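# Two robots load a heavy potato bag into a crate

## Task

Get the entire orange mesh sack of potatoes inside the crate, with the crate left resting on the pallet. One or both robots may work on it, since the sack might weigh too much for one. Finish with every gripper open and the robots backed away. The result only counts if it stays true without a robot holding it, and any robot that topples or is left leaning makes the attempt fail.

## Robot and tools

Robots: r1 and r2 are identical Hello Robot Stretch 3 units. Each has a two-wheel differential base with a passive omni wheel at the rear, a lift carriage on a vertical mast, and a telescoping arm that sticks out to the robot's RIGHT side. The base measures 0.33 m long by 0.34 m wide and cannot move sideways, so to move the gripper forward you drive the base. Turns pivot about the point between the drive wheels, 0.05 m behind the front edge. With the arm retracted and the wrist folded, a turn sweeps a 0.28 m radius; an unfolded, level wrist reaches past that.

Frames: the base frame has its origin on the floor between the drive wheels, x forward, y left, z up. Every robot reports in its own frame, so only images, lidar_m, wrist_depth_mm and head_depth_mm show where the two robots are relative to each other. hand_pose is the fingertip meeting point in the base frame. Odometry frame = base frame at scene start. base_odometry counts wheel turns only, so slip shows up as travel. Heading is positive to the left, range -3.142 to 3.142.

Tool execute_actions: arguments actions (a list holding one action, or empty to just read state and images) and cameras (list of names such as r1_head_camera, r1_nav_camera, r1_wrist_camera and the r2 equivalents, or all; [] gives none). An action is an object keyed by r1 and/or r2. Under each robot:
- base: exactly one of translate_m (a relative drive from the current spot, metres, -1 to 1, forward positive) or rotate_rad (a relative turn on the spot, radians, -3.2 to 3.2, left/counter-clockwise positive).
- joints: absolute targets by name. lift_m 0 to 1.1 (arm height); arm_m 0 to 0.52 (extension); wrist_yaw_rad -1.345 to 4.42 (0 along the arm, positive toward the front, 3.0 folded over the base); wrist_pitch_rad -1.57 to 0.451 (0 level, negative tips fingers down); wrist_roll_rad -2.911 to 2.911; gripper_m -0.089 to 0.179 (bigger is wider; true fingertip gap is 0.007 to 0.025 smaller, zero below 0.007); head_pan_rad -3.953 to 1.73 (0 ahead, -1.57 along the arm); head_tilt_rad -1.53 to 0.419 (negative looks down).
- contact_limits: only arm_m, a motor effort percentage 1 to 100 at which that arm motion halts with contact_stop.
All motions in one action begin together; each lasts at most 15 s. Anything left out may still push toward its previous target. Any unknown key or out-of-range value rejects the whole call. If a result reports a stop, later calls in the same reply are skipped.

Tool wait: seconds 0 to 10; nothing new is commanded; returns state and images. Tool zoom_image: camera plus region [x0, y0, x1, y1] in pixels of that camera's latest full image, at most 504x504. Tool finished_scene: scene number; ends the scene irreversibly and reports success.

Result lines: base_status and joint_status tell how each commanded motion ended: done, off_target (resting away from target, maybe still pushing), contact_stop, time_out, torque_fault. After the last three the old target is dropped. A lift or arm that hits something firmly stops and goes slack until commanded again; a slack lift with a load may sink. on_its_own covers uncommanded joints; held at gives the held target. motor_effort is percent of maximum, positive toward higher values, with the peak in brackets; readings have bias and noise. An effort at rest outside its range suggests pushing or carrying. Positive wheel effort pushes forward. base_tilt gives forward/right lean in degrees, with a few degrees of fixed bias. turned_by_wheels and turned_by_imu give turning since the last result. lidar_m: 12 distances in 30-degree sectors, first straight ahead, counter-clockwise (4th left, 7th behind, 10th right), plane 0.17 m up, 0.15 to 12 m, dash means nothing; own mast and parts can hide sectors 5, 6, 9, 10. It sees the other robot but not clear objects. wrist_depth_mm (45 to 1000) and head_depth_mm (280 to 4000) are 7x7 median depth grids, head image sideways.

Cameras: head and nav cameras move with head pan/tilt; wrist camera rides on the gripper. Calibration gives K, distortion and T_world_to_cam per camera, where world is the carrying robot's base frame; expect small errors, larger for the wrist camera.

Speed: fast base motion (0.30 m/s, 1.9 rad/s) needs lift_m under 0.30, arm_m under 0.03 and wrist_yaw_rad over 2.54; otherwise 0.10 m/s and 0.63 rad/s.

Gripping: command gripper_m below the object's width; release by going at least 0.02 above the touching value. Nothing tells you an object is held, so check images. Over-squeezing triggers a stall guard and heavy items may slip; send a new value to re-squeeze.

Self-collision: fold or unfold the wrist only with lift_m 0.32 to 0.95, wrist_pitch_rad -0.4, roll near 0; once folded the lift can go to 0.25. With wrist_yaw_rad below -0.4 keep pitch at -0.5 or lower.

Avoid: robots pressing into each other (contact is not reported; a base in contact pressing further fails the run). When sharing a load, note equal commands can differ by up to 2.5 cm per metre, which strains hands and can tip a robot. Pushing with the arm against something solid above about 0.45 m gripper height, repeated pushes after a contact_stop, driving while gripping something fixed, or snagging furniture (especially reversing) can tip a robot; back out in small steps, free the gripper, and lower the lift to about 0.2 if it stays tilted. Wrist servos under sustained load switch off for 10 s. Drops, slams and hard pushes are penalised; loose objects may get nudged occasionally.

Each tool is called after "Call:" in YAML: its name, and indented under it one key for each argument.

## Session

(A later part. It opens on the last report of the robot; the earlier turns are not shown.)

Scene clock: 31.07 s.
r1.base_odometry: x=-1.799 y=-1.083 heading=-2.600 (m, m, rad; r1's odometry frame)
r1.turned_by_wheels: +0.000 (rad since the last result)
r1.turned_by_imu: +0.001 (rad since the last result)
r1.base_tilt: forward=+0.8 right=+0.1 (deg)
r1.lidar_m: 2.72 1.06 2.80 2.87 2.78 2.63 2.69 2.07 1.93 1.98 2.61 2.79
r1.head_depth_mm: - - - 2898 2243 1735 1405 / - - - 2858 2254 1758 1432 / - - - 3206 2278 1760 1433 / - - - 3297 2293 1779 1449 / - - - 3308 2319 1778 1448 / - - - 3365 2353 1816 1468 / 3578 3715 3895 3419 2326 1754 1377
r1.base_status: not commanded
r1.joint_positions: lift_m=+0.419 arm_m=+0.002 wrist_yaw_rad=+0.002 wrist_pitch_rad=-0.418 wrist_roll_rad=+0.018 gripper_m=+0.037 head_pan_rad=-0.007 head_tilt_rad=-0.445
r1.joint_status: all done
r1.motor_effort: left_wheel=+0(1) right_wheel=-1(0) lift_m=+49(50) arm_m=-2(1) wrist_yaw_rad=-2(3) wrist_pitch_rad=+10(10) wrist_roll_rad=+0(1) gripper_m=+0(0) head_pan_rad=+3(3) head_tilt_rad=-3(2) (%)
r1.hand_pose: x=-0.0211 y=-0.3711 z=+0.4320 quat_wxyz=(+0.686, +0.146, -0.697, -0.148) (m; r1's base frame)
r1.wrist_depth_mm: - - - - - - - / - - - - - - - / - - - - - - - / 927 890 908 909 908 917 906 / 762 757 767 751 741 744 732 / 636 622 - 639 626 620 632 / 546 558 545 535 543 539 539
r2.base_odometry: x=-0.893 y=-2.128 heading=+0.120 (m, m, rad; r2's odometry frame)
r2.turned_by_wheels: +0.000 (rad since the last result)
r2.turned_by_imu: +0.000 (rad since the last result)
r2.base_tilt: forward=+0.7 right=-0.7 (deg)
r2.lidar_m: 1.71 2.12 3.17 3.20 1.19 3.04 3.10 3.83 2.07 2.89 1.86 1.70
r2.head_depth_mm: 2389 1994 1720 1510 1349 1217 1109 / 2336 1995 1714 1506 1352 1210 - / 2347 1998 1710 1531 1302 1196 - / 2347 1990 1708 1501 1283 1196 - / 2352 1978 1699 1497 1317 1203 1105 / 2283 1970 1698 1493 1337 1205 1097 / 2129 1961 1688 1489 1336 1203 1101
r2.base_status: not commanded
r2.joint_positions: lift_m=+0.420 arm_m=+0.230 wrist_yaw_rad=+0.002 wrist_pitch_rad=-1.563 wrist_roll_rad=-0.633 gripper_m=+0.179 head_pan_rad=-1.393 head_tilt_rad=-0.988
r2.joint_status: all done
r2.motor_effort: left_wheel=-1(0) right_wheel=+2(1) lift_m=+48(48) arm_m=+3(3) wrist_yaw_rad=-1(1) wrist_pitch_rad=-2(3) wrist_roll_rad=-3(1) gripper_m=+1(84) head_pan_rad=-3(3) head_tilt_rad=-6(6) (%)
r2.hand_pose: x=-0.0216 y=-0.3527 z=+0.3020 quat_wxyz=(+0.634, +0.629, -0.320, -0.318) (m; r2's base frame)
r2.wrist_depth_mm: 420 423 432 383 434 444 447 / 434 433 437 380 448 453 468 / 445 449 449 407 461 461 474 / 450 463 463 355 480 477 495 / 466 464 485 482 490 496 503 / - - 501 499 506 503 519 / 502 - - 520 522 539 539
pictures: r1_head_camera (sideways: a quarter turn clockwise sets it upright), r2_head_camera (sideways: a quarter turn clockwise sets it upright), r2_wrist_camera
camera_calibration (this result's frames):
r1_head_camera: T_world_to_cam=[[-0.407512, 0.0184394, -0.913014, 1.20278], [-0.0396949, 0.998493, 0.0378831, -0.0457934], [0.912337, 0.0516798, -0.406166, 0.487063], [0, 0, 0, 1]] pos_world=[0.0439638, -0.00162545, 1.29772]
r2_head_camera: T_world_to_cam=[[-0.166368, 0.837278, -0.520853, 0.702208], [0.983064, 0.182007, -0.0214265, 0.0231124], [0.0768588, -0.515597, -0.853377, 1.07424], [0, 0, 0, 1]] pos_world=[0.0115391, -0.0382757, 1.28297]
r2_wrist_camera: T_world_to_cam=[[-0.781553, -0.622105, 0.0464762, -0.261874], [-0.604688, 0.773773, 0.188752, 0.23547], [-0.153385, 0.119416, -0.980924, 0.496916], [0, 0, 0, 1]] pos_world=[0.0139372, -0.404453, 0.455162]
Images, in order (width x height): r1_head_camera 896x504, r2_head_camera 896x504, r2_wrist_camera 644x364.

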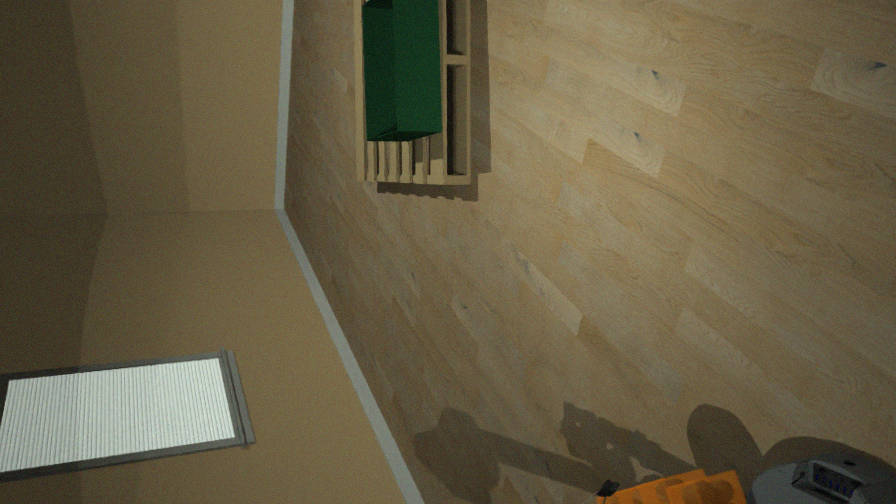

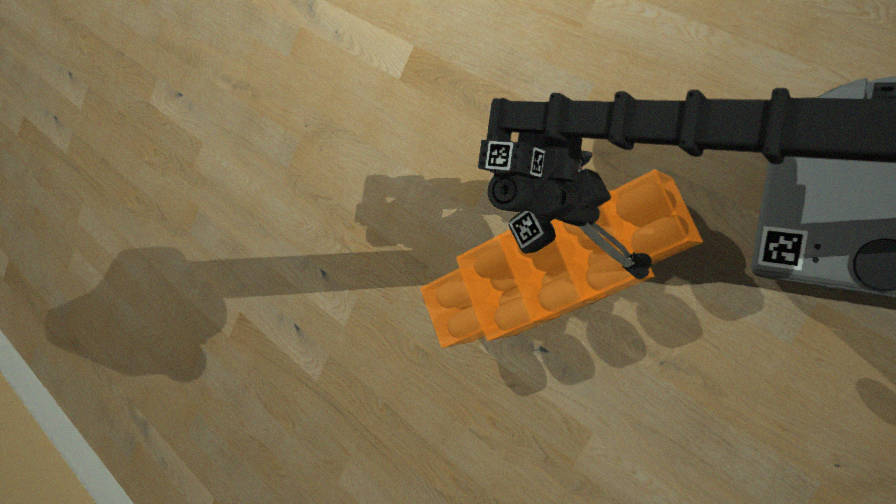

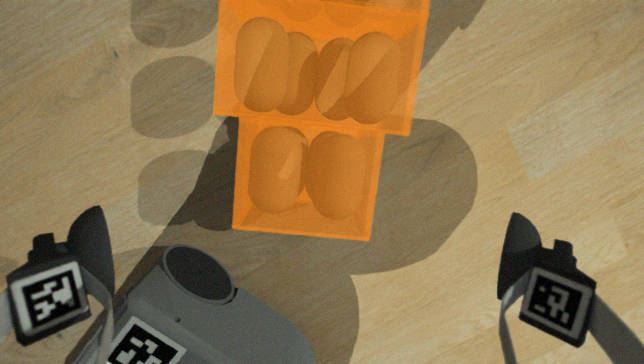

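Call:
execute_actions:
  actions:
    - {"r2":{"joints":{"lift_m":0.205,"wrist_roll_rad":-0.57}},"r1":{"joints":{"wrist_pitch_rad":-1.3,"arm_m":0.05,"gripper_m":0.179,"wrist_roll_rad":0,"head_pan_rad":0.3,"head_tilt_rad":-0.8}}}
  cameras: ["r2_wrist_camera"]

Call:
execute_actions:
  actions:
    - {"r2":{"joints":{"gripper_m":0}}}
  cameras: ["r2_wrist_camera"]

Call:
execute_actions:
  actions:
    - {"r2":{"base":{"translate_m":-0.15},"joints":{"lift_m":0.24,"wrist_roll_rad":-0.8}}}
  cameras: ["r2_wrist_camera","r2_head_camera"]

Scene clock: 34.60 s.
r1.base_odometry: x=-1.799 y=-1.083 heading=-2.600 (m, m, rad; r1's odometry frame)
r1.turned_by_wheels: +0.000 (rad since the last result)
r1.turned_by_imu: +0.001 (rad since the last result)
r1.base_tilt: forward=+0.6 right=+0.1 (deg)
r1.lidar_m: 2.72 1.06 2.80 2.87 2.77 2.63 2.70 2.07 1.93 1.98 2.61 2.79
r1.head_depth_mm: - 2924 2240 1830 1553 1334 1170 / - 3036 2269 1854 1545 1334 1173 / 3949 2987 2307 1866 1573 1348 1187 / 3672 3091 2330 1882 1569 1359 1192 / 3383 3109 2119 1745 1541 1359 1196 / 3105 3172 2388 1351 1508 1373 1205 / 2861 3009 2310 1372 1563 1382 1211
r1.base_status: not commanded
r1.joint_positions: lift_m=+0.419 arm_m=+0.050 wrist_yaw_rad=+0.001 wrist_pitch_rad=-1.299 wrist_roll_rad=+0.005 gripper_m=+0.179 head_pan_rad=+0.293 head_tilt_rad=-0.789
r1.joint_status: all done
r1.motor_effort: left_wheel=+1(0) right_wheel=+0(0) lift_m=+50(50) arm_m=+6(7) wrist_yaw_rad=-1(1) wrist_pitch_rad=+0(9) wrist_roll_rad=-4(4) gripper_m=+0(86) head_pan_rad=+3(22) head_tilt_rad=-5(25) (%)
r1.hand_pose: x=-0.0216 y=-0.2401 z=+0.3049 quat_wxyz=(+0.562, +0.427, -0.564, -0.429) (m; r1's base frame)
r1.wrist_depth_mm: 471 462 471 476 480 494 500 / 464 465 473 469 479 479 487 / 457 456 461 469 463 475 476 / 452 459 451 454 467 468 476 / 444 444 445 454 462 465 471 / - 444 446 - 455 458 461 / 434 438 436 - - 456 456
r2.base_odometry: x=-0.893 y=-2.128 heading=+0.120 (m, m, rad; r2's odometry frame)
r2.turned_by_wheels: +0.000 (rad since the last result)
r2.turned_by_imu: +0.001 (rad since the last result)
r2.base_tilt: forward=+0.8 right=-0.7 (deg)
r2.lidar_m: 1.71 2.12 3.17 3.19 1.19 3.05 3.09 3.83 2.08 2.89 1.86 1.70
r2.head_depth_mm: 2386 1994 1725 1513 1349 1214 1110 / 2343 1986 1722 1508 1351 1212 1138 / 2367 1991 1716 1506 1387 1193 - / 2372 1960 1708 1497 1277 1193 - / 2336 1974 1707 1497 1318 1204 1103 / 2282 1959 1692 1500 1331 1203 1099 / 2126 1963 1693 1485 1334 1206 1101
r2.base_status: not commanded
r2.joint_positions: lift_m=+0.205 arm_m=+0.230 wrist_yaw_rad=+0.002 wrist_pitch_rad=-1.564 wrist_roll_rad=-0.578 gripper_m=+0.179 head_pan_rad=-1.393 head_tilt_rad=-0.988
r2.joint_status: all done
r2.motor_effort: left_wheel=-1(1) right_wheel=+1(1) lift_m=+32(44) arm_m=+3(2) wrist_yaw_rad=-1(2) wrist_pitch_rad=-2(2) wrist_roll_rad=+4(4) gripper_m=+0(1) head_pan_rad=-2(2) head_tilt_rad=-6(6) (%)
r2.hand_pose: x=-0.0216 y=-0.3525 z=+0.0876 quat_wxyz=(+0.624, +0.620, -0.337, -0.335) (m; r2's base frame)
r2.wrist_depth_mm: 222 126 136 177 138 133 235 / 227 140 146 182 142 144 243 / 233 236 237 238 244 248 250 / 242 242 135 190 142 253 256 / 245 248 133 147 137 262 265 / - 257 137 152 141 268 275 / 264 265 147 268 272 279 284
pictures: r2_wrist_camera
camera_calibration (this result's frames):
r2_wrist_camera: T_world_to_cam=[[-0.814394, -0.578518, 0.0456007, -0.237022], [-0.561582, 0.805474, 0.189307, 0.287799], [-0.146248, 0.128562, -0.980858, 0.289903], [0, 0, 0, 1]] pos_world=[0.010991, -0.406207, 0.24068]
Images, in order (width x height): r2_wrist_camera 644x364.

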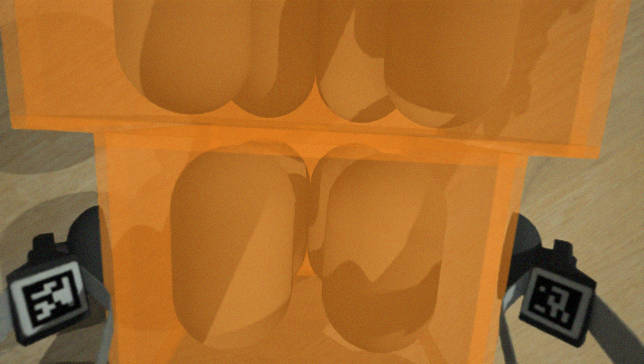

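Scene clock: 36.87 s.
r1.base_odometry: x=-1.799 y=-1.083 heading=-2.600 (m, m, rad; r1's odometry frame)
r1.turned_by_wheels: +0.000 (rad since the last result)
r1.turned_by_imu: +0.001 (rad since the last result)
r1.base_tilt: forward=+0.6 right=+0.1 (deg)
r1.lidar_m: 2.73 1.06 2.80 2.86 2.78 2.63 2.68 2.07 1.93 1.98 2.62 2.79
r1.head_depth_mm: - 2928 2251 1838 1537 1333 1168 / - 2973 2283 1841 1557 1342 1170 / - 3041 2295 1858 1560 1347 1180 / 3675 3064 2347 1884 1567 1356 1190 / 3310 3121 2124 1751 1529 1363 1196 / 3048 3148 2391 1359 1501 1375 1205 / 2849 3077 2331 1382 1563 1392 1207
r1.base_status: not commanded
r1.joint_positions: lift_m=+0.419 arm_m=+0.050 wrist_yaw_rad=+0.001 wrist_pitch_rad=-1.299 wrist_roll_rad=+0.005 gripper_m=+0.179 head_pan_rad=+0.293 head_tilt_rad=-0.789
r1.joint_status: not commanded
r1.motor_effort: left_wheel=+1(1) right_wheel=-1(1) lift_m=+50(50) arm_m=+6(6) wrist_yaw_rad=-1(1) wrist_pitch_rad=+0(0) wrist_roll_rad=-3(4) gripper_m=+0(0) head_pan_rad=+3(3) head_tilt_rad=-5(5) (%)
r1.hand_pose: x=-0.0216 y=-0.2401 z=+0.3049 quat_wxyz=(+0.562, +0.427, -0.564, -0.429) (m; r1's base frame)
r1.wrist_depth_mm: 472 463 476 479 484 486 501 / 454 464 463 474 476 486 492 / 453 451 460 468 475 474 478 / 448 453 462 458 457 471 474 / 447 451 451 454 463 464 473 / - 444 441 - 461 458 458 / 431 439 442 - - 459 458
r2.base_odometry: x=-0.893 y=-2.128 heading=+0.120 (m, m, rad; r2's odometry frame)
r2.turned_by_wheels: +0.000 (rad since the last result)
r2.turned_by_imu: +0.000 (rad since the last result)
r2.base_tilt: forward=+0.8 right=-0.9 (deg)
r2.lidar_m: 1.72 2.12 3.17 3.20 1.19 3.04 3.11 3.83 2.08 2.89 1.86 1.70
r2.head_depth_mm: 2390 1989 1718 1511 1346 1220 1110 / 2370 1990 1719 1505 1347 1215 1134 / 2367 1993 1716 1515 1390 1191 - / 2344 1985 1697 1495 1284 1191 - / 2343 1964 1701 1494 1310 1208 1102 / 2276 1981 1715 1497 1336 1206 1098 / 2138 1968 1691 1497 1340 1203 1095
r2.base_status: not commanded
r2.joint_positions: lift_m=+0.205 arm_m=+0.230 wrist_yaw_rad=+0.001 wrist_pitch_rad=-1.570 wrist_roll_rad=-0.577 gripper_m=+0.003 head_pan_rad=-1.393 head_tilt_rad=-0.988
r2.joint_status: all done
r2.motor_effort: left_wheel=-1(0) right_wheel=+2(3) lift_m=+25(32) arm_m=+1(3) wrist_yaw_rad=-1(1) wrist_pitch_rad=+0(2) wrist_roll_rad=+4(4) gripper_m=-74(100) head_pan_rad=-2(2) head_tilt_rad=-6(6) (%)
r2.hand_pose: x=-0.0216 y=-0.3511 z=+0.0879 quat_wxyz=(+0.622, +0.622, -0.336, -0.337) (m; r2's base frame)
r2.wrist_depth_mm: 222 127 136 176 138 132 235 / 227 141 145 185 143 144 241 / 233 235 238 240 244 245 251 / 242 242 135 160 142 254 258 / 246 248 135 149 136 259 266 / - 255 138 153 142 - 275 / 270 267 149 272 274 279 285
pictures: r2_wrist_camera
camera_calibration (this result's frames):
r2_wrist_camera: T_world_to_cam=[[-0.815462, -0.577264, 0.0422792, -0.235499], [-0.560091, 0.805408, 0.193949, 0.286205], [-0.146012, 0.134478, -0.9801, 0.292064], [0, 0, 0, 1]] pos_world=[0.0109056, -0.405733, 0.2407]
Images, in order (width x height): r2_wrist_camera 644x364.

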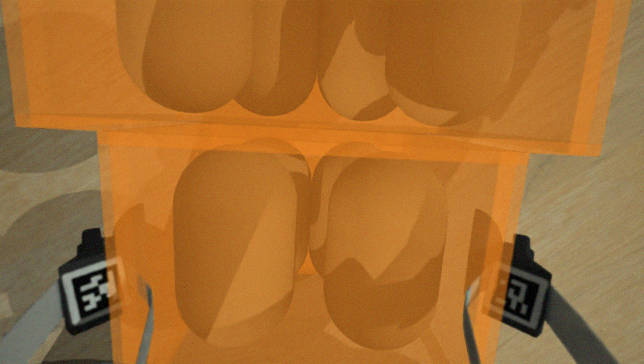

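Scene clock: 39.53 s.
r1.base_odometry: x=-1.799 y=-1.083 heading=-2.600 (m, m, rad; r1's odometry frame)
r1.turned_by_wheels: +0.000 (rad since the last result)
r1.turned_by_imu: +0.001 (rad since the last result)
r1.base_tilt: forward=+0.6 right=+0.2 (deg)
r1.lidar_m: 2.73 0.96 2.80 2.87 2.77 2.62 2.69 2.07 1.93 1.98 2.62 2.79
r1.head_depth_mm: - 2953 2243 1830 1534 1329 1168 / - 2974 2282 1836 1566 1336 1181 / 3922 2991 2298 1875 1559 1356 1181 / 3651 3109 2180 1822 1519 1361 1193 / 3408 3097 2352 1280 1467 1365 1200 / 3059 3170 2297 1286 1514 1376 1200 / 2766 953 2313 1918 1612 1381 1216
r1.base_status: not commanded
r1.joint_positions: lift_m=+0.419 arm_m=+0.050 wrist_yaw_rad=+0.001 wrist_pitch_rad=-1.299 wrist_roll_rad=+0.005 gripper_m=+0.179 head_pan_rad=+0.293 head_tilt_rad=-0.789
r1.joint_status: not commanded
r1.motor_effort: left_wheel=+0(1) right_wheel=-1(0) lift_m=+49(49) arm_m=+6(6) wrist_yaw_rad=+0(1) wrist_pitch_rad=-1(1) wrist_roll_rad=-3(3) gripper_m=+0(0) head_pan_rad=+4(3) head_tilt_rad=-5(4) (%)
r1.hand_pose: x=-0.0216 y=-0.2401 z=+0.3049 quat_wxyz=(+0.562, +0.427, -0.564, -0.429) (m; r1's base frame)
r1.wrist_depth_mm: 461 459 468 483 475 489 493 / 459 461 470 466 485 482 484 / 459 462 456 466 471 477 484 / 447 450 454 457 463 471 478 / 436 444 455 456 455 462 468 / - 435 442 - 453 460 462 / 432 437 437 - - 454 452
r2.base_odometry: x=-1.042 y=-2.146 heading=+0.121 (m, m, rad; r2's odometry frame)
r2.turned_by_wheels: +0.000 (rad since the last result)
r2.turned_by_imu: +0.001 (rad since the last result)
r2.base_tilt: forward=+0.8 right=-0.8 (deg)
r2.lidar_m: 1.86 2.30 3.23 3.26 1.09 2.91 2.96 3.68 2.01 3.12 2.01 1.84
r2.head_depth_mm: 2377 1989 1725 1511 1343 1217 1111 / 2371 1986 1713 1505 1339 1211 1132 / 2347 1978 1709 1509 1385 1192 - / 2341 1989 1717 1502 1285 1192 - / 2336 1963 1701 1502 1295 1205 1103 / 2348 1968 1700 1488 1336 1203 1103 / 2217 1973 1690 1493 1324 1204 1101
r2.base_status: done
r2.joint_positions: lift_m=+0.239 arm_m=+0.230 wrist_yaw_rad=+0.005 wrist_pitch_rad=-1.543 wrist_roll_rad=-0.812 gripper_m=+0.018 head_pan_rad=-1.393 head_tilt_rad=-0.988
r2.joint_status: all done
r2.on_its_own: gripper_m is held at +0.018, not at your +0.000, by its stall guard, which is still easing
r2.motor_effort: left_wheel=+3(4) right_wheel=-13(16) lift_m=+65(65) arm_m=+0(2) wrist_yaw_rad=-3(3) wrist_pitch_rad=-8(13) wrist_roll_rad=+6(13) gripper_m=-11(61) head_pan_rad=-2(2) head_tilt_rad=-6(6) (%)
r2.hand_pose: x=-0.0216 y=-0.3582 z=+0.1211 quat_wxyz=(+0.666, +0.648, -0.264, -0.257) (m; r2's base frame)
r2.wrist_depth_mm: 250 144 156 197 148 268 275 / 257 149 157 194 155 277 280 / 264 266 268 273 278 283 288 / 271 272 141 200 152 290 297 / 275 279 137 150 140 298 306 / - 289 138 153 141 - 318 / - 296 144 310 155 318 325
pictures: r2_head_camera (sideways: a quarter turn clockwise sets it upright), r2_wrist_camera
camera_calibration (this result's frames):
r2_head_camera: T_world_to_cam=[[-0.166349, 0.837536, -0.520443, 0.701674], [0.983076, 0.181943, -0.0214239, 0.0231089], [0.0767476, -0.515199, -0.853627, 1.07456], [0, 0, 0, 1]] pos_world=[0.0115346, -0.0382672, 1.28295]
r2_wrist_camera: T_world_to_cam=[[-0.65656, -0.751699, 0.0622743, -0.302465], [-0.73403, 0.655757, 0.176587, 0.230228], [-0.173577, 0.070229, -0.982313, 0.302205], [0, 0, 0, 1]] pos_world=[0.0228636, -0.39956, 0.27504]
Images, in order (width x height): r2_head_camera 896x504, r2_wrist_camera 644x364.

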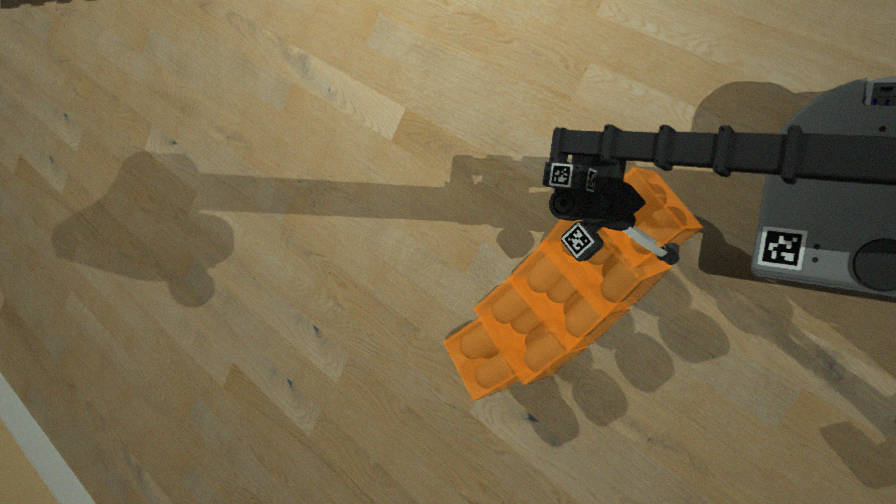

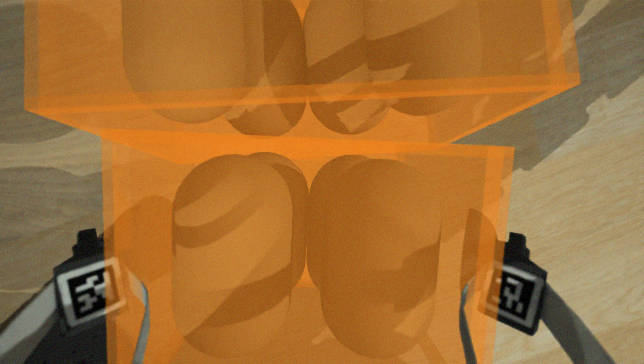

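Towing works.

Call:
execute_actions:
  actions:
    - {"r2":{"base":{"translate_m":-0.3},"joints":{"wrist_roll_rad":-1.2,"gripper_m":0.005}}}
  cameras: []

Call:
execute_actions:
  actions:
    - {"r2":{"base":{"translate_m":-0.9},"joints":{"wrist_roll_rad":-1.57,"gripper_m":-0.01,"head_pan_rad":-1.5,"head_tilt_rad":-0.85}},"r1":{"joints":{"head_pan_rad":-0.2,"head_tilt_rad":-0.6}}}
  cameras: ["r1_head_camera","r2_head_camera","r2_nav_camera"]

Scene clock: 44.17 s.
r1.base_odometry: x=-1.799 y=-1.083 heading=-2.600 (m, m, rad; r1's odometry frame)
r1.turned_by_wheels: +0.000 (rad since the last result)
r1.turned_by_imu: +0.001 (rad since the last result)
r1.base_tilt: forward=+0.7 right=+0.0 (deg)
r1.lidar_m: 1.24 0.80 2.80 2.87 2.78 2.63 2.69 2.07 1.93 1.98 2.62 2.78
r1.head_depth_mm: - 2936 2253 1832 1534 1327 1167 / - 2986 2247 1832 1451 1336 1181 / - 3036 2313 1196 1342 1355 1188 / 722 830 1928 1132 1391 1357 1187 / 3342 3125 2345 1910 1600 1358 1195 / 3090 3192 2403 1899 1603 1372 1199 / 2839 3010 2412 1931 1608 1381 1212
r1.base_status: not commanded
r1.joint_positions: lift_m=+0.419 arm_m=+0.050 wrist_yaw_rad=+0.001 wrist_pitch_rad=-1.299 wrist_roll_rad=+0.005 gripper_m=+0.179 head_pan_rad=+0.293 head_tilt_rad=-0.789
r1.joint_status: not commanded
r1.motor_effort: left_wheel=+1(1) right_wheel=-1(1) lift_m=+50(50) arm_m=+6(6) wrist_yaw_rad=-1(1) wrist_pitch_rad=-1(0) wrist_roll_rad=-3(3) gripper_m=+1(0) head_pan_rad=+3(3) head_tilt_rad=-5(5) (%)
r1.hand_pose: x=-0.0216 y=-0.2401 z=+0.3049 quat_wxyz=(+0.562, +0.427, -0.564, -0.429) (m; r1's base frame)
r1.wrist_depth_mm: 463 477 472 472 480 489 492 / 458 459 465 478 486 481 493 / 454 454 464 465 476 472 479 / 441 451 455 454 468 467 471 / 447 443 449 454 461 465 468 / - 435 445 - 455 458 456 / 430 438 436 - - 454 457
r2.base_odometry: x=-1.339 y=-2.183 heading=+0.121 (m, m, rad; r2's odometry frame)
r2.turned_by_wheels: +0.000 (rad since the last result)
r2.turned_by_imu: +0.002 (rad since the last result)
r2.base_tilt: forward=+0.9 right=-0.8 (deg)
r2.lidar_m: 2.13 2.65 3.33 0.99 1.00 2.62 2.68 3.29 1.90 2.05 2.32 2.12
r2.head_depth_mm: 2205 1923 1718 1509 1345 1212 1110 / 2371 1998 1720 1510 1345 1213 1133 / 2357 1984 1718 1501 1386 1190 - / 2368 1971 1709 1501 1357 1198 - / 2345 1964 1702 1497 1262 1207 1098 / 2342 1970 1700 1498 1276 1207 1102 / 2319 1963 1693 1485 1330 1205 1097
r2.base_status: done
r2.joint_positions: lift_m=+0.239 arm_m=+0.230 wrist_yaw_rad=+0.001 wrist_pitch_rad=-1.549 wrist_roll_rad=-1.206 gripper_m=+0.030 head_pan_rad=-1.393 head_tilt_rad=-0.988
r2.joint_status: gripper_m off_target (ended at +0.030, target +0.005); the others done
r2.on_its_own: gripper_m is held at +0.027, not at your +0.005, by its stall guard, which is still easing
r2.motor_effort: left_wheel=+4(5) right_wheel=-15(19) lift_m=+65(65) arm_m=-1(0) wrist_yaw_rad=-1(10) wrist_pitch_rad=-6(13) wrist_roll_rad=+3(20) gripper_m=-47(100) head_pan_rad=-2(3) head_tilt_rad=-6(6) (%)
r2.hand_pose: x=-0.0215 y=-0.3565 z=+0.1212 quat_wxyz=(+0.703, +0.688, -0.129, -0.127) (m; r2's base frame)
r2.wrist_depth_mm: 248 142 152 195 149 268 272 / 257 151 157 192 154 272 280 / 262 266 268 273 274 283 287 / 272 273 140 197 150 293 301 / - 281 136 149 139 304 307 / - 288 138 152 142 - 316 / - 302 144 310 313 326 327
pictures: none
No camera images: the call's "cameras" was empty. Leave "cameras" out to get every camera's image.

Scene clock: 54.33 s.
r1.base_odometry: x=-1.799 y=-1.083 heading=-2.600 (m, m, rad; r1's odometry frame)
r1.turned_by_wheels: +0.000 (rad since the last result)
r1.turned_by_imu: +0.003 (rad since the last result)
r1.base_tilt: forward=+0.5 right=+0.0 (deg)
r1.lidar_m: 2.73 2.96 2.80 2.86 2.78 2.63 2.69 2.07 1.93 1.97 2.62 0.94
r1.head_depth_mm: - - 3211 2183 1708 1431 1272 / - - 2961 2339 1746 1499 1275 / - - 2959 2411 1738 1512 1294 / - - 2990 2388 1857 1532 1290 / - - 3266 2433 1877 1541 1293 / - - 3428 2451 1882 1550 1307 / - - 3481 2496 1912 1561 1328
r1.base_status: not commanded
r1.joint_positions: lift_m=+0.419 arm_m=+0.050 wrist_yaw_rad=+0.001 wrist_pitch_rad=-1.299 wrist_roll_rad=+0.005 gripper_m=+0.179 head_pan_rad=-0.193 head_tilt_rad=-0.606
r1.joint_status: all done
r1.motor_effort: left_wheel=+1(1) right_wheel=-1(0) lift_m=+49(49) arm_m=+6(6) wrist_yaw_rad=-1(1) wrist_pitch_rad=+0(1) wrist_roll_rad=-3(3) gripper_m=+0(1) head_pan_rad=-2(29) head_tilt_rad=+3(16) (%)
r1.hand_pose: x=-0.0216 y=-0.2401 z=+0.3049 quat_wxyz=(+0.562, +0.427, -0.564, -0.429) (m; r1's base frame)
r1.wrist_depth_mm: 464 465 475 484 482 495 491 / 455 464 464 473 483 482 492 / 457 457 456 467 466 482 479 / 447 453 456 464 466 469 468 / 445 447 453 451 458 460 470 / - 438 439 - 455 457 468 / 427 441 437 - - 452 455
r2.base_odometry: x=-2.233 y=-2.291 heading=+0.121 (m, m, rad; r2's odometry frame)
r2.turned_by_wheels: +0.000 (rad since the last result)
r2.turned_by_imu: +0.004 (rad since the last result)
r2.base_tilt: forward=+0.8 right=-0.9 (deg)
r2.lidar_m: 2.99 3.71 1.00 3.04 1.96 1.81 1.83 2.26 4.57 1.84 3.24 2.96
r2.head_depth_mm: 3237 2470 1989 1676 1441 1257 1123 / 3206 2388 2002 1667 1439 1263 1122 / 3226 2020 1989 1667 1436 1225 1137 / 3221 2020 1994 1659 1431 1245 1120 / 3203 2177 1968 1654 1433 1222 1090 / 3170 2306 1984 1652 1425 1180 1104 / 3147 2419 1965 1646 1426 1228 1118
r2.base_status: done
r2.joint_positions: lift_m=+0.239 arm_m=+0.230 wrist_yaw_rad=-0.004 wrist_pitch_rad=-1.555 wrist_roll_rad=-1.563 gripper_m=+0.049 head_pan_rad=-1.493 head_tilt_rad=-0.853
r2.joint_status: gripper_m off_target (ended at +0.049, target -0.010); the others done
r2.on_its_own: gripper_m is held at +0.047, not at your -0.010, by its stall guard, which is still easing
r2.motor_effort: left_wheel=+3(4) right_wheel=-14(22) lift_m=+64(64) arm_m=-1(1) wrist_yaw_rad=+3(13) wrist_pitch_rad=-4(10) wrist_roll_rad=-3(26) gripper_m=-39(100) head_pan_rad=-3(9) head_tilt_rad=+1(17) (%)
r2.hand_pose: x=-0.0213 y=-0.3549 z=+0.1214 quat_wxyz=(+0.712, +0.702, -0.004, -0.004) (m; r2's base frame)
r2.wrist_depth_mm: 248 142 147 192 150 264 268 / 254 256 158 191 152 272 274 / 262 266 269 274 279 282 285 / 272 273 138 195 146 289 295 / 277 280 136 150 138 298 306 / - 290 138 153 142 - 320 / - 302 148 312 316 326 329
pictures: r1_head_camera (sideways: a quarter turn clockwise sets it upright), r2_head_camera (sideways: a quarter turn clockwise sets it upright), r2_nav_camera (sideways: a quarter turn counterclockwise sets it upright)
camera_calibration (this result's frames):
r1_head_camera: T_world_to_cam=[[-0.535352, 0.120411, -0.836002, 1.10312], [0.152028, 0.987358, 0.0448565, -0.0560329], [0.830835, -0.103081, -0.54689, 0.670667], [0, 0, 0, 1]] pos_world=[0.0418605, -0.00836913, 1.2915]
r2_head_camera: T_world_to_cam=[[-0.0759753, 0.772249, -0.630761, 0.844845], [0.996544, 0.0801137, -0.0219496, 0.023715], [0.033582, -0.630248, -0.775667, 0.973475], [0, 0, 0, 1]] pos_world=[0.00786302, -0.0407994, 1.28851]
r2_nav_camera: T_world_to_cam=[[0.00542092, -0.723557, 0.690244, -0.854079], [-0.998096, -0.0463252, -0.0407223, 0.10813], [0.0614405, -0.688709, -0.72243, 0.904722], [0, 0, 0, 1]] pos_world=[0.0569671, 0.0101245, 1.24752]
Images, in order (width x height): r1_head_camera 896x504, r2_head_camera 896x504, r2_nav_camera 672x504.

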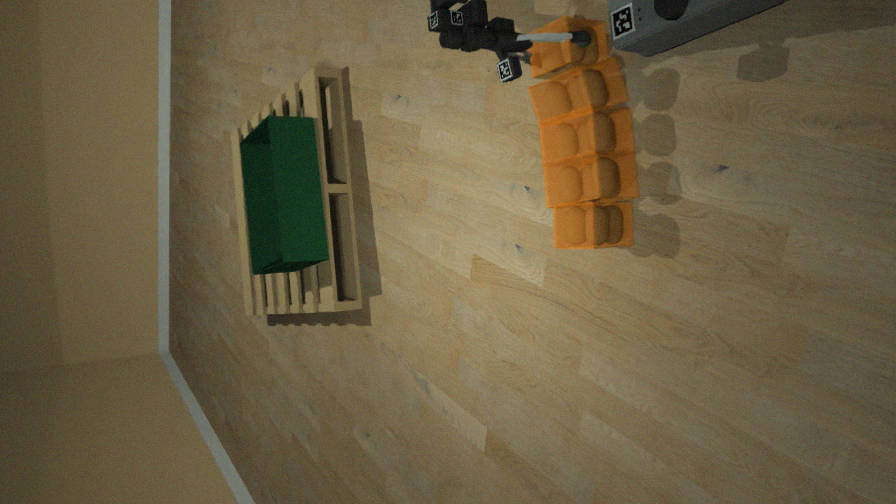

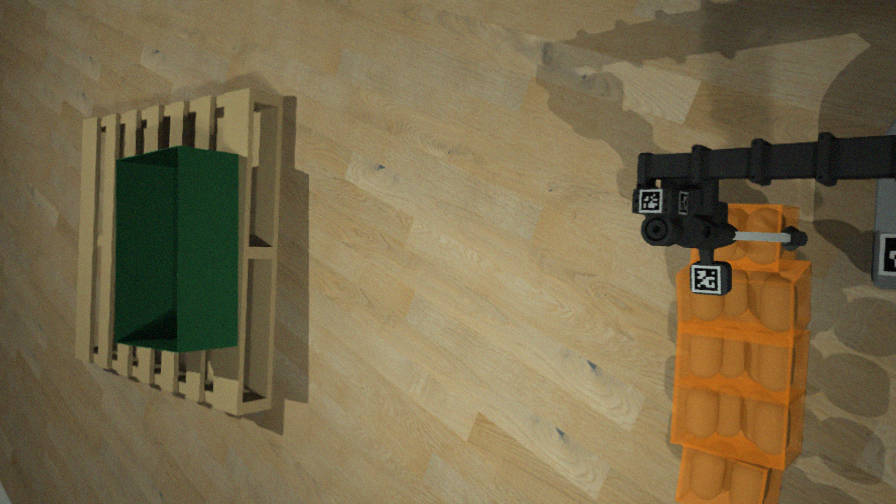

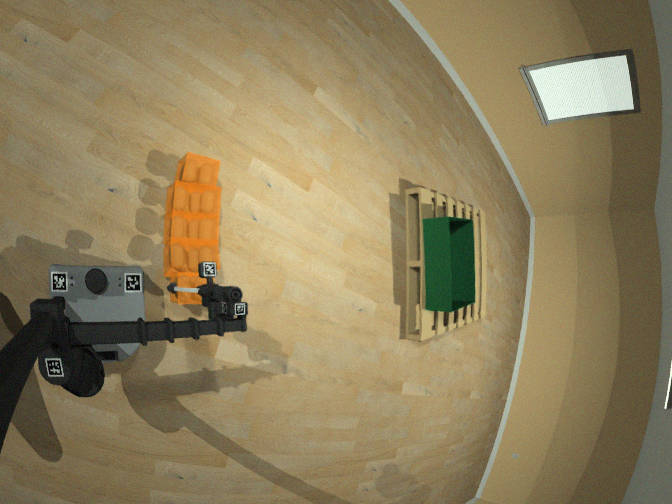

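Call:
execute_actions:
  actions:
    - {"r2":{"base":{"translate_m":-0.09},"joints":{"lift_m":0.21,"wrist_roll_rad":-1.52}},"r1":{"base":{"rotate_rad":0.11}}}
  cameras: []

Call:
execute_actions:
  actions:
    - {"r2":{"joints":{"gripper_m":0.179}},"r1":{"base":{"translate_m":0.2}}}
  cameras: []

Call:
execute_actions:
  actions:
    - {"r2":{"base":{"translate_m":-0.61},"joints":{"lift_m":0.36}},"r1":{"base":{"translate_m":0.7}}}
  cameras: []

Call:
execute_actions:
  actions:
    - {"r2":{"base":{"rotate_rad":1.55},"joints":{"wrist_roll_rad":0,"wrist_pitch_rad":-1.3}},"r1":{"base":{"translate_m":0.42}}}
  cameras: []

Call:
execute_actions:
  actions:
    - {"r2":{"base":{"translate_m":-0.333},"joints":{"arm_m":0.4,"head_pan_rad":-2.85,"head_tilt_rad":-0.8}},"r1":{"base":{"rotate_rad":-0.21},"joints":{"arm_m":0.31,"lift_m":0.36,"head_tilt_rad":-0.8}}}

Scene clock: 57.93 s.
r1.base_odometry: x=-1.799 y=-1.083 heading=-2.490 (m, m, rad; r1's odometry frame)
r1.turned_by_wheels: +0.110 (rad since the last result)
r1.turned_by_imu: +0.112 (rad since the last result)
r1.base_tilt: forward=+0.6 right=+0.1 (deg)
r1.lidar_m: 2.72 2.87 2.80 2.95 2.70 2.63 2.66 2.00 1.93 2.04 0.99 1.04
r1.head_depth_mm: - - 2970 2317 1729 1505 1270 / - - 2909 2346 1717 1514 1280 / - - 2948 2360 1848 1514 1281 / - - 3171 2405 1866 1534 1297 / - - 3425 2428 1882 1545 1303 / - - 3446 2423 1902 1550 1302 / 3895 - 3530 2485 1922 1562 1300
r1.base_status: done
r1.joint_positions: lift_m=+0.419 arm_m=+0.050 wrist_yaw_rad=+0.001 wrist_pitch_rad=-1.299 wrist_roll_rad=+0.005 gripper_m=+0.179 head_pan_rad=-0.193 head_tilt_rad=-0.606
r1.joint_status: not commanded
r1.motor_effort: left_wheel=-1(4) right_wheel=+2(5) lift_m=+50(49) arm_m=+6(6) wrist_yaw_rad=-1(1) wrist_pitch_rad=+0(0) wrist_roll_rad=-3(4) gripper_m=+0(0) head_pan_rad=-3(3) head_tilt_rad=+3(3) (%)
r1.hand_pose: x=-0.0216 y=-0.2400 z=+0.3048 quat_wxyz=(+0.562, +0.427, -0.564, -0.429) (m; r1's base frame)
r1.wrist_depth_mm: 458 465 482 473 481 490 497 / 459 465 467 473 488 483 499 / 457 453 461 467 465 472 481 / 443 448 453 460 467 470 478 / 438 454 453 451 455 458 472 / - 447 444 - 454 458 460 / 429 437 436 - - 459 457
r2.base_odometry: x=-2.322 y=-2.302 heading=+0.122 (m, m, rad; r2's odometry frame)
r2.turned_by_wheels: +0.000 (rad since the last result)
r2.turned_by_imu: +0.001 (rad since the last result)
r2.base_tilt: forward=+0.8 right=-0.7 (deg)
r2.lidar_m: 3.08 3.83 1.05 2.91 1.87 1.73 1.74 2.16 4.37 1.85 3.32 3.04
r2.head_depth_mm: 3208 2458 1993 1668 1439 1268 1126 / 3283 2380 2002 1672 1428 1257 1123 / 3215 2147 1979 1661 1431 1216 1129 / 3230 2030 1984 1664 1430 1279 1121 / 3139 2198 1975 1657 1429 1212 1102 / 3168 2192 1969 1662 1430 1180 1103 / 3176 2411 1967 1649 1419 1186 1116
r2.base_status: done
r2.joint_positions: lift_m=+0.210 arm_m=+0.230 wrist_yaw_rad=-0.004 wrist_pitch_rad=-1.558 wrist_roll_rad=-1.529 gripper_m=+0.068 head_pan_rad=-1.493 head_tilt_rad=-0.853
r2.joint_status: all done
r2.on_its_own: gripper_m is held at +0.066, not at your -0.010, by its stall guard, which is still easing
r2.motor_effort: left_wheel=+3(4) right_wheel=-16(26) lift_m=+44(62) arm_m=-1(1) wrist_yaw_rad=+2(2) wrist_pitch_rad=-3(4) wrist_roll_rad=+4(7) gripper_m=-33(36) head_pan_rad=-2(2) head_tilt_rad=+1(1) (%)
r2.hand_pose: x=-0.0213 y=-0.3542 z=+0.0921 quat_wxyz=(+0.711, +0.703, -0.016, -0.016) (m; r2's base frame)
r2.wrist_depth_mm: 223 127 139 175 137 136 240 / 229 145 152 184 144 243 248 / 235 239 240 244 248 252 257 / 242 244 135 192 143 260 264 / 249 251 134 149 137 270 272 / - 263 140 154 143 - 282 / 268 270 155 279 282 289 296
pictures: none
No camera images: the call's "cameras" was empty. Leave "cameras" out to get every camera's image.

Scene clock: 61.00 s.
r1.base_odometry: x=-1.958 y=-1.204 heading=-2.490 (m, m, rad; r1's odometry frame)
r1.turned_by_wheels: +0.000 (rad since the last result)
r1.turned_by_imu: +0.001 (rad since the last result)
r1.base_tilt: forward=+0.5 right=+0.0 (deg)
r1.lidar_m: 2.71 2.77 2.69 2.83 2.87 2.80 2.81 2.12 2.04 2.17 0.89 1.21
r1.head_depth_mm: - - 2745 2300 1828 1459 1273 / - - 2799 2326 1841 1484 1274 / - - 2943 2347 1859 1526 1284 / - - 3374 2394 1876 1532 1290 / - - 3418 2428 1906 1548 1308 / - - 3445 2425 1887 1557 1312 / 3803 - 3518 2495 1920 1559 1306
r1.base_status: done
r1.joint_positions: lift_m=+0.419 arm_m=+0.050 wrist_yaw_rad=+0.001 wrist_pitch_rad=-1.299 wrist_roll_rad=+0.005 gripper_m=+0.179 head_pan_rad=-0.193 head_tilt_rad=-0.605
r1.joint_status: not commanded
r1.motor_effort: left_wheel=-2(3) right_wheel=+1(3) lift_m=+49(50) arm_m=+6(6) wrist_yaw_rad=-1(1) wrist_pitch_rad=+0(1) wrist_roll_rad=-3(3) gripper_m=+0(0) head_pan_rad=-3(2) head_tilt_rad=+3(3) (%)
r1.hand_pose: x=-0.0216 y=-0.2400 z=+0.3048 quat_wxyz=(+0.562, +0.427, -0.564, -0.429) (m; r1's base frame)
r1.wrist_depth_mm: 464 464 474 483 480 480 488 / 457 457 467 473 480 483 484 / 458 455 469 467 474 474 478 / 450 455 453 465 468 475 470 / 439 445 451 456 461 469 471 / - 441 445 - 457 464 457 / 433 431 438 - - 453 454
r2.base_odometry: x=-2.322 y=-2.302 heading=+0.121 (m, m, rad; r2's odometry frame)
r2.turned_by_wheels: +0.000 (rad since the last result)
r2.turned_by_imu: +0.000 (rad since the last result)
r2.base_tilt: forward=+0.7 right=-0.6 (deg)
r2.lidar_m: 3.08 1.11 0.92 2.91 1.87 1.73 1.74 2.15 4.40 1.84 3.34 3.04
r2.head_depth_mm: 3284 2469 1980 1673 1437 1265 1128 / 3242 2383 1999 1662 1441 1258 1125 / 3221 2173 1983 1656 1426 1215 1130 / 3215 2031 1977 1664 1431 1282 1118 / 3210 2185 1982 1650 1423 1213 1100 / 3163 2180 1963 1661 1434 1179 1102 / 3151 2442 1970 1648 1419 1188 1117
r2.base_status: not commanded
r2.joint_positions: lift_m=+0.210 arm_m=+0.230 wrist_yaw_rad=-0.004 wrist_pitch_rad=-1.559 wrist_roll_rad=-1.529 gripper_m=+0.179 head_pan_rad=-1.493 head_tilt_rad=-0.853
r2.joint_status: all done
r2.motor_effort: left_wheel=+2(3) right_wheel=-8(16) lift_m=+44(44) arm_m=+0(0) wrist_yaw_rad=+2(2) wrist_pitch_rad=-3(3) wrist_roll_rad=+4(4) gripper_m=+6(87) head_pan_rad=-2(2) head_tilt_rad=+1(1) (%)
r2.hand_pose: x=-0.0213 y=-0.3540 z=+0.0921 quat_wxyz=(+0.711, +0.703, -0.016, -0.016) (m; r2's base frame)
r2.wrist_depth_mm: 223 125 137 174 136 133 239 / 228 146 151 183 145 242 247 / 236 236 238 243 249 251 253 / 244 245 131 186 138 259 263 / 247 253 131 147 134 269 274 / - 260 136 151 140 276 282 / 268 270 150 276 280 287 292
pictures: none
No camera images: the call's "cameras" was empty. Leave "cameras" out to get every camera's image.

Scene clock: 69.07 s.
r1.base_odometry: x=-2.515 y=-1.629 heading=-2.490 (m, m, rad; r1's odometry frame)
r1.turned_by_wheels: +0.000 (rad since the last result)
r1.turned_by_imu: +0.004 (rad since the last result)
r1.base_tilt: forward=+0.7 right=+0.1 (deg)
r1.lidar_m: 3.15 2.37 2.32 2.44 3.47 3.37 3.31 2.49 1.44 1.35 3.64 1.86
r1.head_depth_mm: - - 2892 2124 1812 1504 1278 / - - 2933 2134 1830 1490 1284 / - - 3017 2246 1861 1514 1285 / - - 3373 2411 1871 1540 1286 / - - 3418 2429 1880 1531 1305 / 3740 3945 3497 2429 1907 1551 1310 / 3215 3371 3278 2460 1919 1564 1315
r1.base_status: done
r1.joint_positions: lift_m=+0.419 arm_m=+0.050 wrist_yaw_rad=+0.001 wrist_pitch_rad=-1.299 wrist_roll_rad=+0.005 gripper_m=+0.179 head_pan_rad=-0.193 head_tilt_rad=-0.605
r1.joint_status: not commanded
r1.motor_effort: left_wheel=-2(3) right_wheel=+1(3) lift_m=+50(50) arm_m=+6(6) wrist_yaw_rad=-2(1) wrist_pitch_rad=+0(1) wrist_roll_rad=-3(3) gripper_m=+0(0) head_pan_rad=-3(3) head_tilt_rad=+2(2) (%)
r1.hand_pose: x=-0.0216 y=-0.2400 z=+0.3048 quat_wxyz=(+0.562, +0.427, -0.564, -0.429) (m; r1's base frame)
r1.wrist_depth_mm: 366 467 475 475 481 495 494 / 368 463 470 471 478 484 489 / 448 455 459 464 470 475 486 / 446 452 457 461 472 463 475 / 439 447 445 455 459 462 466 / - 438 441 - 454 461 464 / 432 436 438 - - 454 458
r2.base_odometry: x=-2.928 y=-2.376 heading=+0.121 (m, m, rad; r2's odometry frame)
r2.turned_by_wheels: +0.000 (rad since the last result)
r2.turned_by_imu: +0.000 (rad since the last result)
r2.base_tilt: forward=+0.7 right=-0.7 (deg)
r2.lidar_m: 1.36 4.28 3.93 1.96 1.25 1.16 1.17 1.45 2.92 1.92 1.93 3.62
r2.head_depth_mm: 3233 2477 1988 1676 1441 1265 1125 / 3244 2478 2006 1670 1435 1266 1120 / 3234 2477 1990 1663 1460 1228 1131 / 3208 2470 1979 1663 1428 1237 1122 / 3241 2287 1978 1656 1429 1257 1120 / 3166 2079 1973 1650 1422 1252 1119 / 3139 2050 1942 1651 1422 1249 1122
r2.base_status: done
r2.joint_positions: lift_m=+0.360 arm_m=+0.230 wrist_yaw_rad=-0.002 wrist_pitch_rad=-1.562 wrist_roll_rad=-1.528 gripper_m=+0.179 head_pan_rad=-1.493 head_tilt_rad=-0.852
r2.joint_status: all done
r2.motor_effort: left_wheel=-1(5) right_wheel=+1(18) lift_m=+48(65) arm_m=+0(0) wrist_yaw_rad=+2(2) wrist_pitch_rad=-2(3) wrist_roll_rad=+3(4) gripper_m=+1(7) head_pan_rad=-2(3) head_tilt_rad=+1(1) (%)
r2.hand_pose: x=-0.0213 y=-0.3532 z=+0.2420 quat_wxyz=(+0.710, +0.704, -0.016, -0.016) (m; r2's base frame)
r2.wrist_depth_mm: 357 359 365 371 380 378 385 / 371 377 376 377 390 400 402 / - 386 391 400 401 407 412 / - 393 402 409 415 421 427 / - 415 408 423 424 438 436 / - 425 429 439 439 446 457 / - 440 448 453 456 470 476
pictures: none
No camera images: the call's "cameras" was empty. Leave "cameras" out to get every camera's image.

Scene clock: 74.33 s.
r1.base_odometry: x=-2.849 y=-1.883 heading=-2.490 (m, m, rad; r1's odometry frame)
r1.turned_by_wheels: +0.000 (rad since the last result)
r1.turned_by_imu: +0.003 (rad since the last result)
r1.base_tilt: forward=+0.5 right=+0.2 (deg)
r1.lidar_m: 2.83 2.14 2.09 2.20 3.16 3.73 3.60 2.72 1.49 2.81 1.77 1.48
r1.head_depth_mm: - - 3219 2033 1787 1502 1271 / - - 3255 2049 1820 1504 1281 / - - 3314 2334 1837 1520 1278 / - - 3324 2408 1866 1531 1302 / 3930 - 3336 2415 1890 1547 1303 / 3346 3496 3415 2464 1907 1549 1309 / 2858 3018 3124 2504 1920 1564 1318
r1.base_status: done
r1.joint_positions: lift_m=+0.419 arm_m=+0.050 wrist_yaw_rad=+0.001 wrist_pitch_rad=-1.299 wrist_roll_rad=+0.005 gripper_m=+0.179 head_pan_rad=-0.193 head_tilt_rad=-0.605
r1.joint_status: not commanded
r1.motor_effort: left_wheel=-2(2) right_wheel=+0(4) lift_m=+50(50) arm_m=+6(5) wrist_yaw_rad=-1(0) wrist_pitch_rad=+0(0) wrist_roll_rad=-3(3) gripper_m=+1(0) head_pan_rad=-2(3) head_tilt_rad=+2(3) (%)
r1.hand_pose: x=-0.0216 y=-0.2400 z=+0.3048 quat_wxyz=(+0.562, +0.427, -0.564, -0.429) (m; r1's base frame)
r1.wrist_depth_mm: 461 470 475 472 402 486 492 / 457 457 466 468 387 480 482 / 452 459 467 463 468 482 485 / 447 458 455 462 471 476 478 / 446 445 447 460 459 461 475 / - 442 439 - 459 459 459 / 429 439 435 - - 453 459
r2.base_odometry: x=-2.928 y=-2.376 heading=+1.671 (m, m, rad; r2's odometry frame)
r2.turned_by_wheels: +1.550 (rad since the last result)
r2.turned_by_imu: +1.566 (rad since the last result)
r2.base_tilt: forward=+0.8 right=-0.7 (deg)
r2.lidar_m: 2.00 1.25 1.16 1.17 1.42 2.80 2.00 1.92 1.52 1.50 4.34 3.93
r2.head_depth_mm: 3053 2330 1937 1674 1385 1261 1121 / 1475 1741 1742 1663 1388 1258 1121 / 3181 2417 1782 1665 1467 1231 1131 / 3228 2458 1976 1668 1427 1235 1134 / 3182 2427 1974 1663 1428 1249 1125 / 3173 2431 1978 1656 1427 1253 1115 / 3197 2434 1962 1660 1420 1247 1116
r2.base_status: done
r2.joint_positions: lift_m=+0.360 arm_m=+0.230 wrist_yaw_rad=-0.001 wrist_pitch_rad=-1.306 wrist_roll_rad=-0.008 gripper_m=+0.179 head_pan_rad=-1.493 head_tilt_rad=-0.852
r2.joint_status: all done
r2.motor_effort: left_wheel=+0(5) right_wheel=+1(6) lift_m=+49(49) arm_m=+0(1) wrist_yaw_rad=+0(2) wrist_pitch_rad=+2(1) wrist_roll_rad=+4(3) gripper_m=+2(1) head_pan_rad=-2(2) head_tilt_rad=+1(1) (%)
r2.hand_pose: x=-0.0217 y=-0.4187 z=+0.2448 quat_wxyz=(+0.564, +0.431, -0.559, -0.429) (m; r2's base frame)
r2.wrist_depth_mm: 412 416 420 432 435 444 342 / 406 414 413 421 429 434 337 / 399 413 416 422 419 426 430 / 408 406 414 415 420 430 430 / 392 397 410 412 422 420 424 / - 399 408 403 411 422 424 / 391 392 401 406 405 410 411
pictures: none
No camera images: the call's "cameras" was empty. Leave "cameras" out to get every camera's image.

Scene clock: 78.83 s.
r1.base_odometry: x=-2.849 y=-1.883 heading=-2.700 (m, m, rad; r1's odometry frame)
r1.turned_by_wheels: -0.210 (rad since the last result)
r1.turned_by_imu: -0.210 (rad since the last result)
r1.base_tilt: forward=+0.5 right=+0.0 (deg)
r1.lidar_m: 1.51 2.29 2.09 2.11 2.59 3.73 3.73 2.91 2.66 1.44 3.30 1.48
r1.head_depth_mm: - 2772 1911 1840 1548 1330 1165 / - 2706 1881 1845 1553 1342 1179 / - 2777 1934 1851 1557 1355 1183 / - 3054 2145 1854 1585 1359 1189 / - 3072 2377 1881 1591 1363 1200 / - 3170 2377 1914 1594 1380 1203 / - 3244 2413 1929 1607 1390 1201
r1.base_status: done
r1.joint_positions: lift_m=+0.361 arm_m=+0.310 wrist_yaw_rad=+0.000 wrist_pitch_rad=-1.301 wrist_roll_rad=+0.005 gripper_m=+0.179 head_pan_rad=-0.193 head_tilt_rad=-0.790
r1.joint_status: all done
r1.motor_effort: left_wheel=+2(4) right_wheel=-2(4) lift_m=+21(46) arm_m=+6(6) wrist_yaw_rad=+0(0) wrist_pitch_rad=+0(1) wrist_roll_rad=-3(3) gripper_m=+0(0) head_pan_rad=-2(3) head_tilt_rad=-4(20) (%)
r1.hand_pose: x=-0.0216 y=-0.4997 z=+0.2459 quat_wxyz=(+0.562, +0.427, -0.564, -0.429) (m; r1's base frame)
r1.wrist_depth_mm: 411 409 407 366 423 426 432 / 400 402 407 349 418 418 424 / 400 399 403 353 414 413 422 / 391 397 393 344 403 403 414 / 387 389 397 300 402 405 409 / - 385 390 289 400 399 409 / 379 380 387 386 398 397 399
r2.base_odometry: x=-2.894 y=-2.707 heading=+1.671 (m, m, rad; r2's odometry frame)
r2.turned_by_wheels: +0.000 (rad since the last result)
r2.turned_by_imu: +0.001 (rad since the last result)
r2.base_tilt: forward=+0.8 right=-0.6 (deg)
r2.lidar_m: 2.20 1.40 1.27 1.28 1.57 3.10 4.58 1.60 3.49 1.45 4.28 4.22
r2.head_depth_mm: 3760 2713 2106 1754 1480 1282 1151 / 3700 2700 2108 1739 1480 1283 - / 3677 2571 2121 1733 1469 1283 - / 3716 2529 1940 1736 1471 1281 1164 / 3700 2159 1901 1724 1465 1274 1148 / 3654 2198 1925 1728 1470 1278 1149 / 3627 2553 1981 1720 1465 1279 1162
r2.base_status: done
r2.joint_positions: lift_m=+0.360 arm_m=+0.400 wrist_yaw_rad=-0.001 wrist_pitch_rad=-1.305 wrist_roll_rad=-0.007 gripper_m=+0.179 head_pan_rad=-2.843 head_tilt_rad=-0.803
r2.joint_status: all done
r2.motor_effort: left_wheel=+0(5) right_wheel=+2(4) lift_m=+49(48) arm_m=+3(4) wrist_yaw_rad=+1(1) wrist_pitch_rad=+1(2) wrist_roll_rad=+3(4) gripper_m=+1(2) head_pan_rad=-2(27) head_tilt_rad=+1(7) (%)
r2.hand_pose: x=-0.0217 y=-0.5886 z=+0.2448 quat_wxyz=(+0.563, +0.431, -0.560, -0.429) (m; r2's base frame)
r2.wrist_depth_mm: 417 417 421 362 436 440 440 / 408 415 323 367 429 432 436 / 407 407 325 358 422 430 433 / 400 407 410 318 420 426 432 / 400 402 308 302 416 423 431 / - 396 400 407 409 418 423 / 390 389 393 397 402 405 413
pictures: r1_head_camera (sideways: a quarter turn clockwise sets it upright), r1_nav_camera (sideways: a quarter turn counterclockwise sets it upright), r1_wrist_camera, r2_head_camera (sideways: a quarter turn clockwise sets it upright), r2_nav_camera (sideways: a quarter turn counterclockwise sets it upright), r2_wrist_camera
camera_calibration (this result's frames):
r1_head_camera: T_world_to_cam=[[-0.676014, 0.148029, -0.721868, 0.955197], [0.160945, 0.985624, 0.051395, -0.0645881], [0.719098, -0.0814371, -0.69012, 0.857671], [0, 0, 0, 1]] pos_world=[0.0393719, -0.00789126, 1.28474]
r1_nav_camera: T_world_to_cam=[[0.693266, -0.16018, 0.702655, -0.874913], [-0.220768, -0.975316, -0.00451873, 0.0622853], [0.686034, -0.151991, -0.711516, 0.882649], [0, 0, 0, 1]] pos_world=[0.0147712, 0.0547589, 1.24306]
r1_wrist_camera: T_world_to_cam=[[-0.998993, 0.024796, 0.0373969, -0.0296773], [0.0207169, 0.994175, -0.105771, 0.556678], [-0.0398018, -0.10489, -0.993687, 0.355535], [0, 0, 0, 1]] pos_world=[-0.0270291, -0.515407, 0.413281]
r2_head_camera: T_world_to_cam=[[0.705898, 0.233858, -0.668594, 0.889372], [0.295532, -0.955079, -0.0220426, 0.0281137], [-0.643715, -0.182031, -0.743301, 0.935519], [0, 0, 0, 1]] pos_world=[-0.0339077, -0.0108428, 1.29062]
r2_nav_camera: T_world_to_cam=[[-0.671088, -0.153495, 0.725314, -0.895656], [-0.265926, 0.963068, -0.0422343, 0.105635], [-0.692044, -0.221223, -0.687121, 0.863396], [0, 0, 0, 1]] pos_world=[0.0245352, -0.0482095, 1.24735]
r2_wrist_camera: T_world_to_cam=[[-0.998179, -0.0302457, 0.0521885, -0.0637458], [-0.0338298, 0.997028, -0.0692188, 0.635706], [-0.0499398, -0.0708583, -0.996235, 0.362973], [0, 0, 0, 1]] pos_world=[-0.0239971, -0.610025, 0.408937]
Images, in order (width x height): r1_head_camera 896x504, r1_nav_camera 672x504, r1_wrist_camera 644x364, r2_head_camera 896x504, r2_nav_camera 672x504, r2_wrist_camera 644x364.

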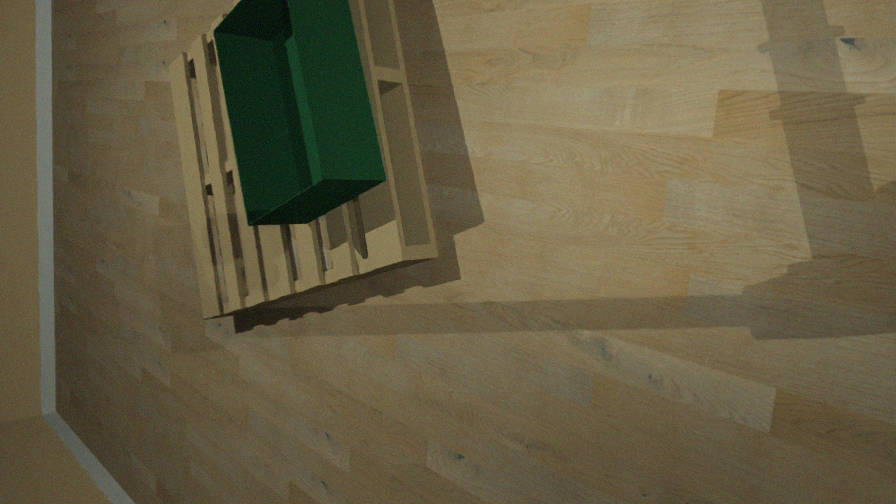

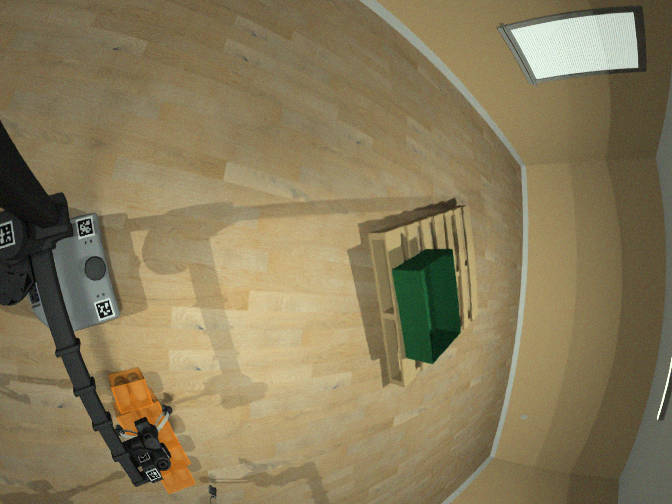

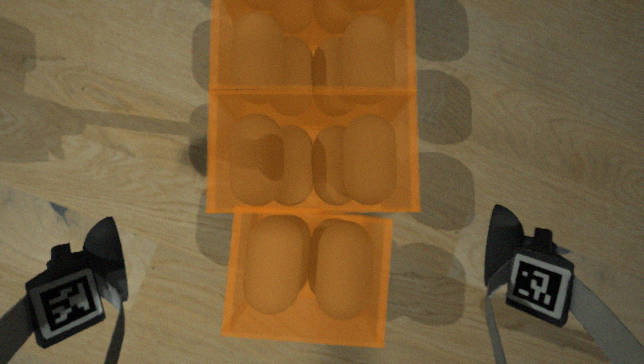

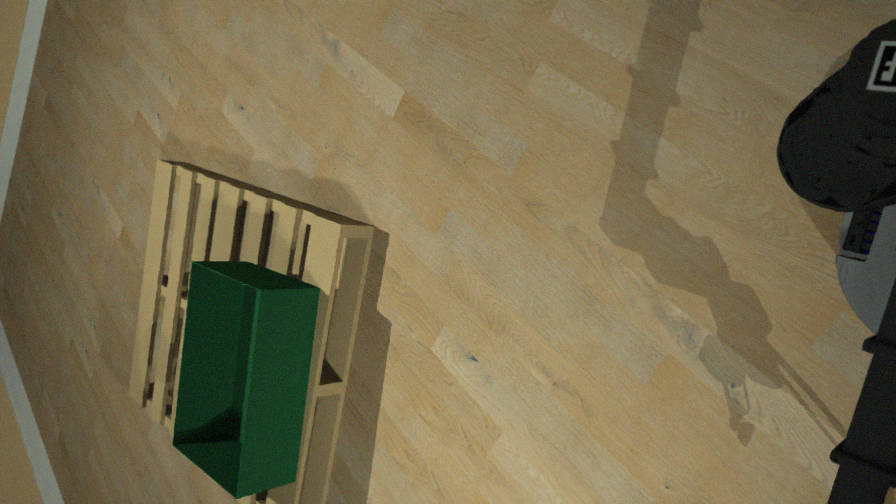

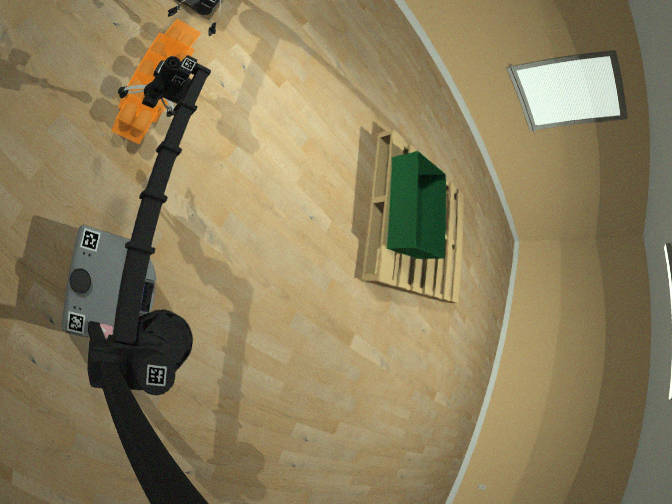

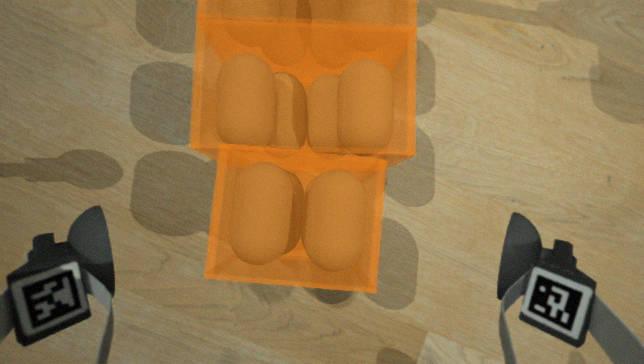

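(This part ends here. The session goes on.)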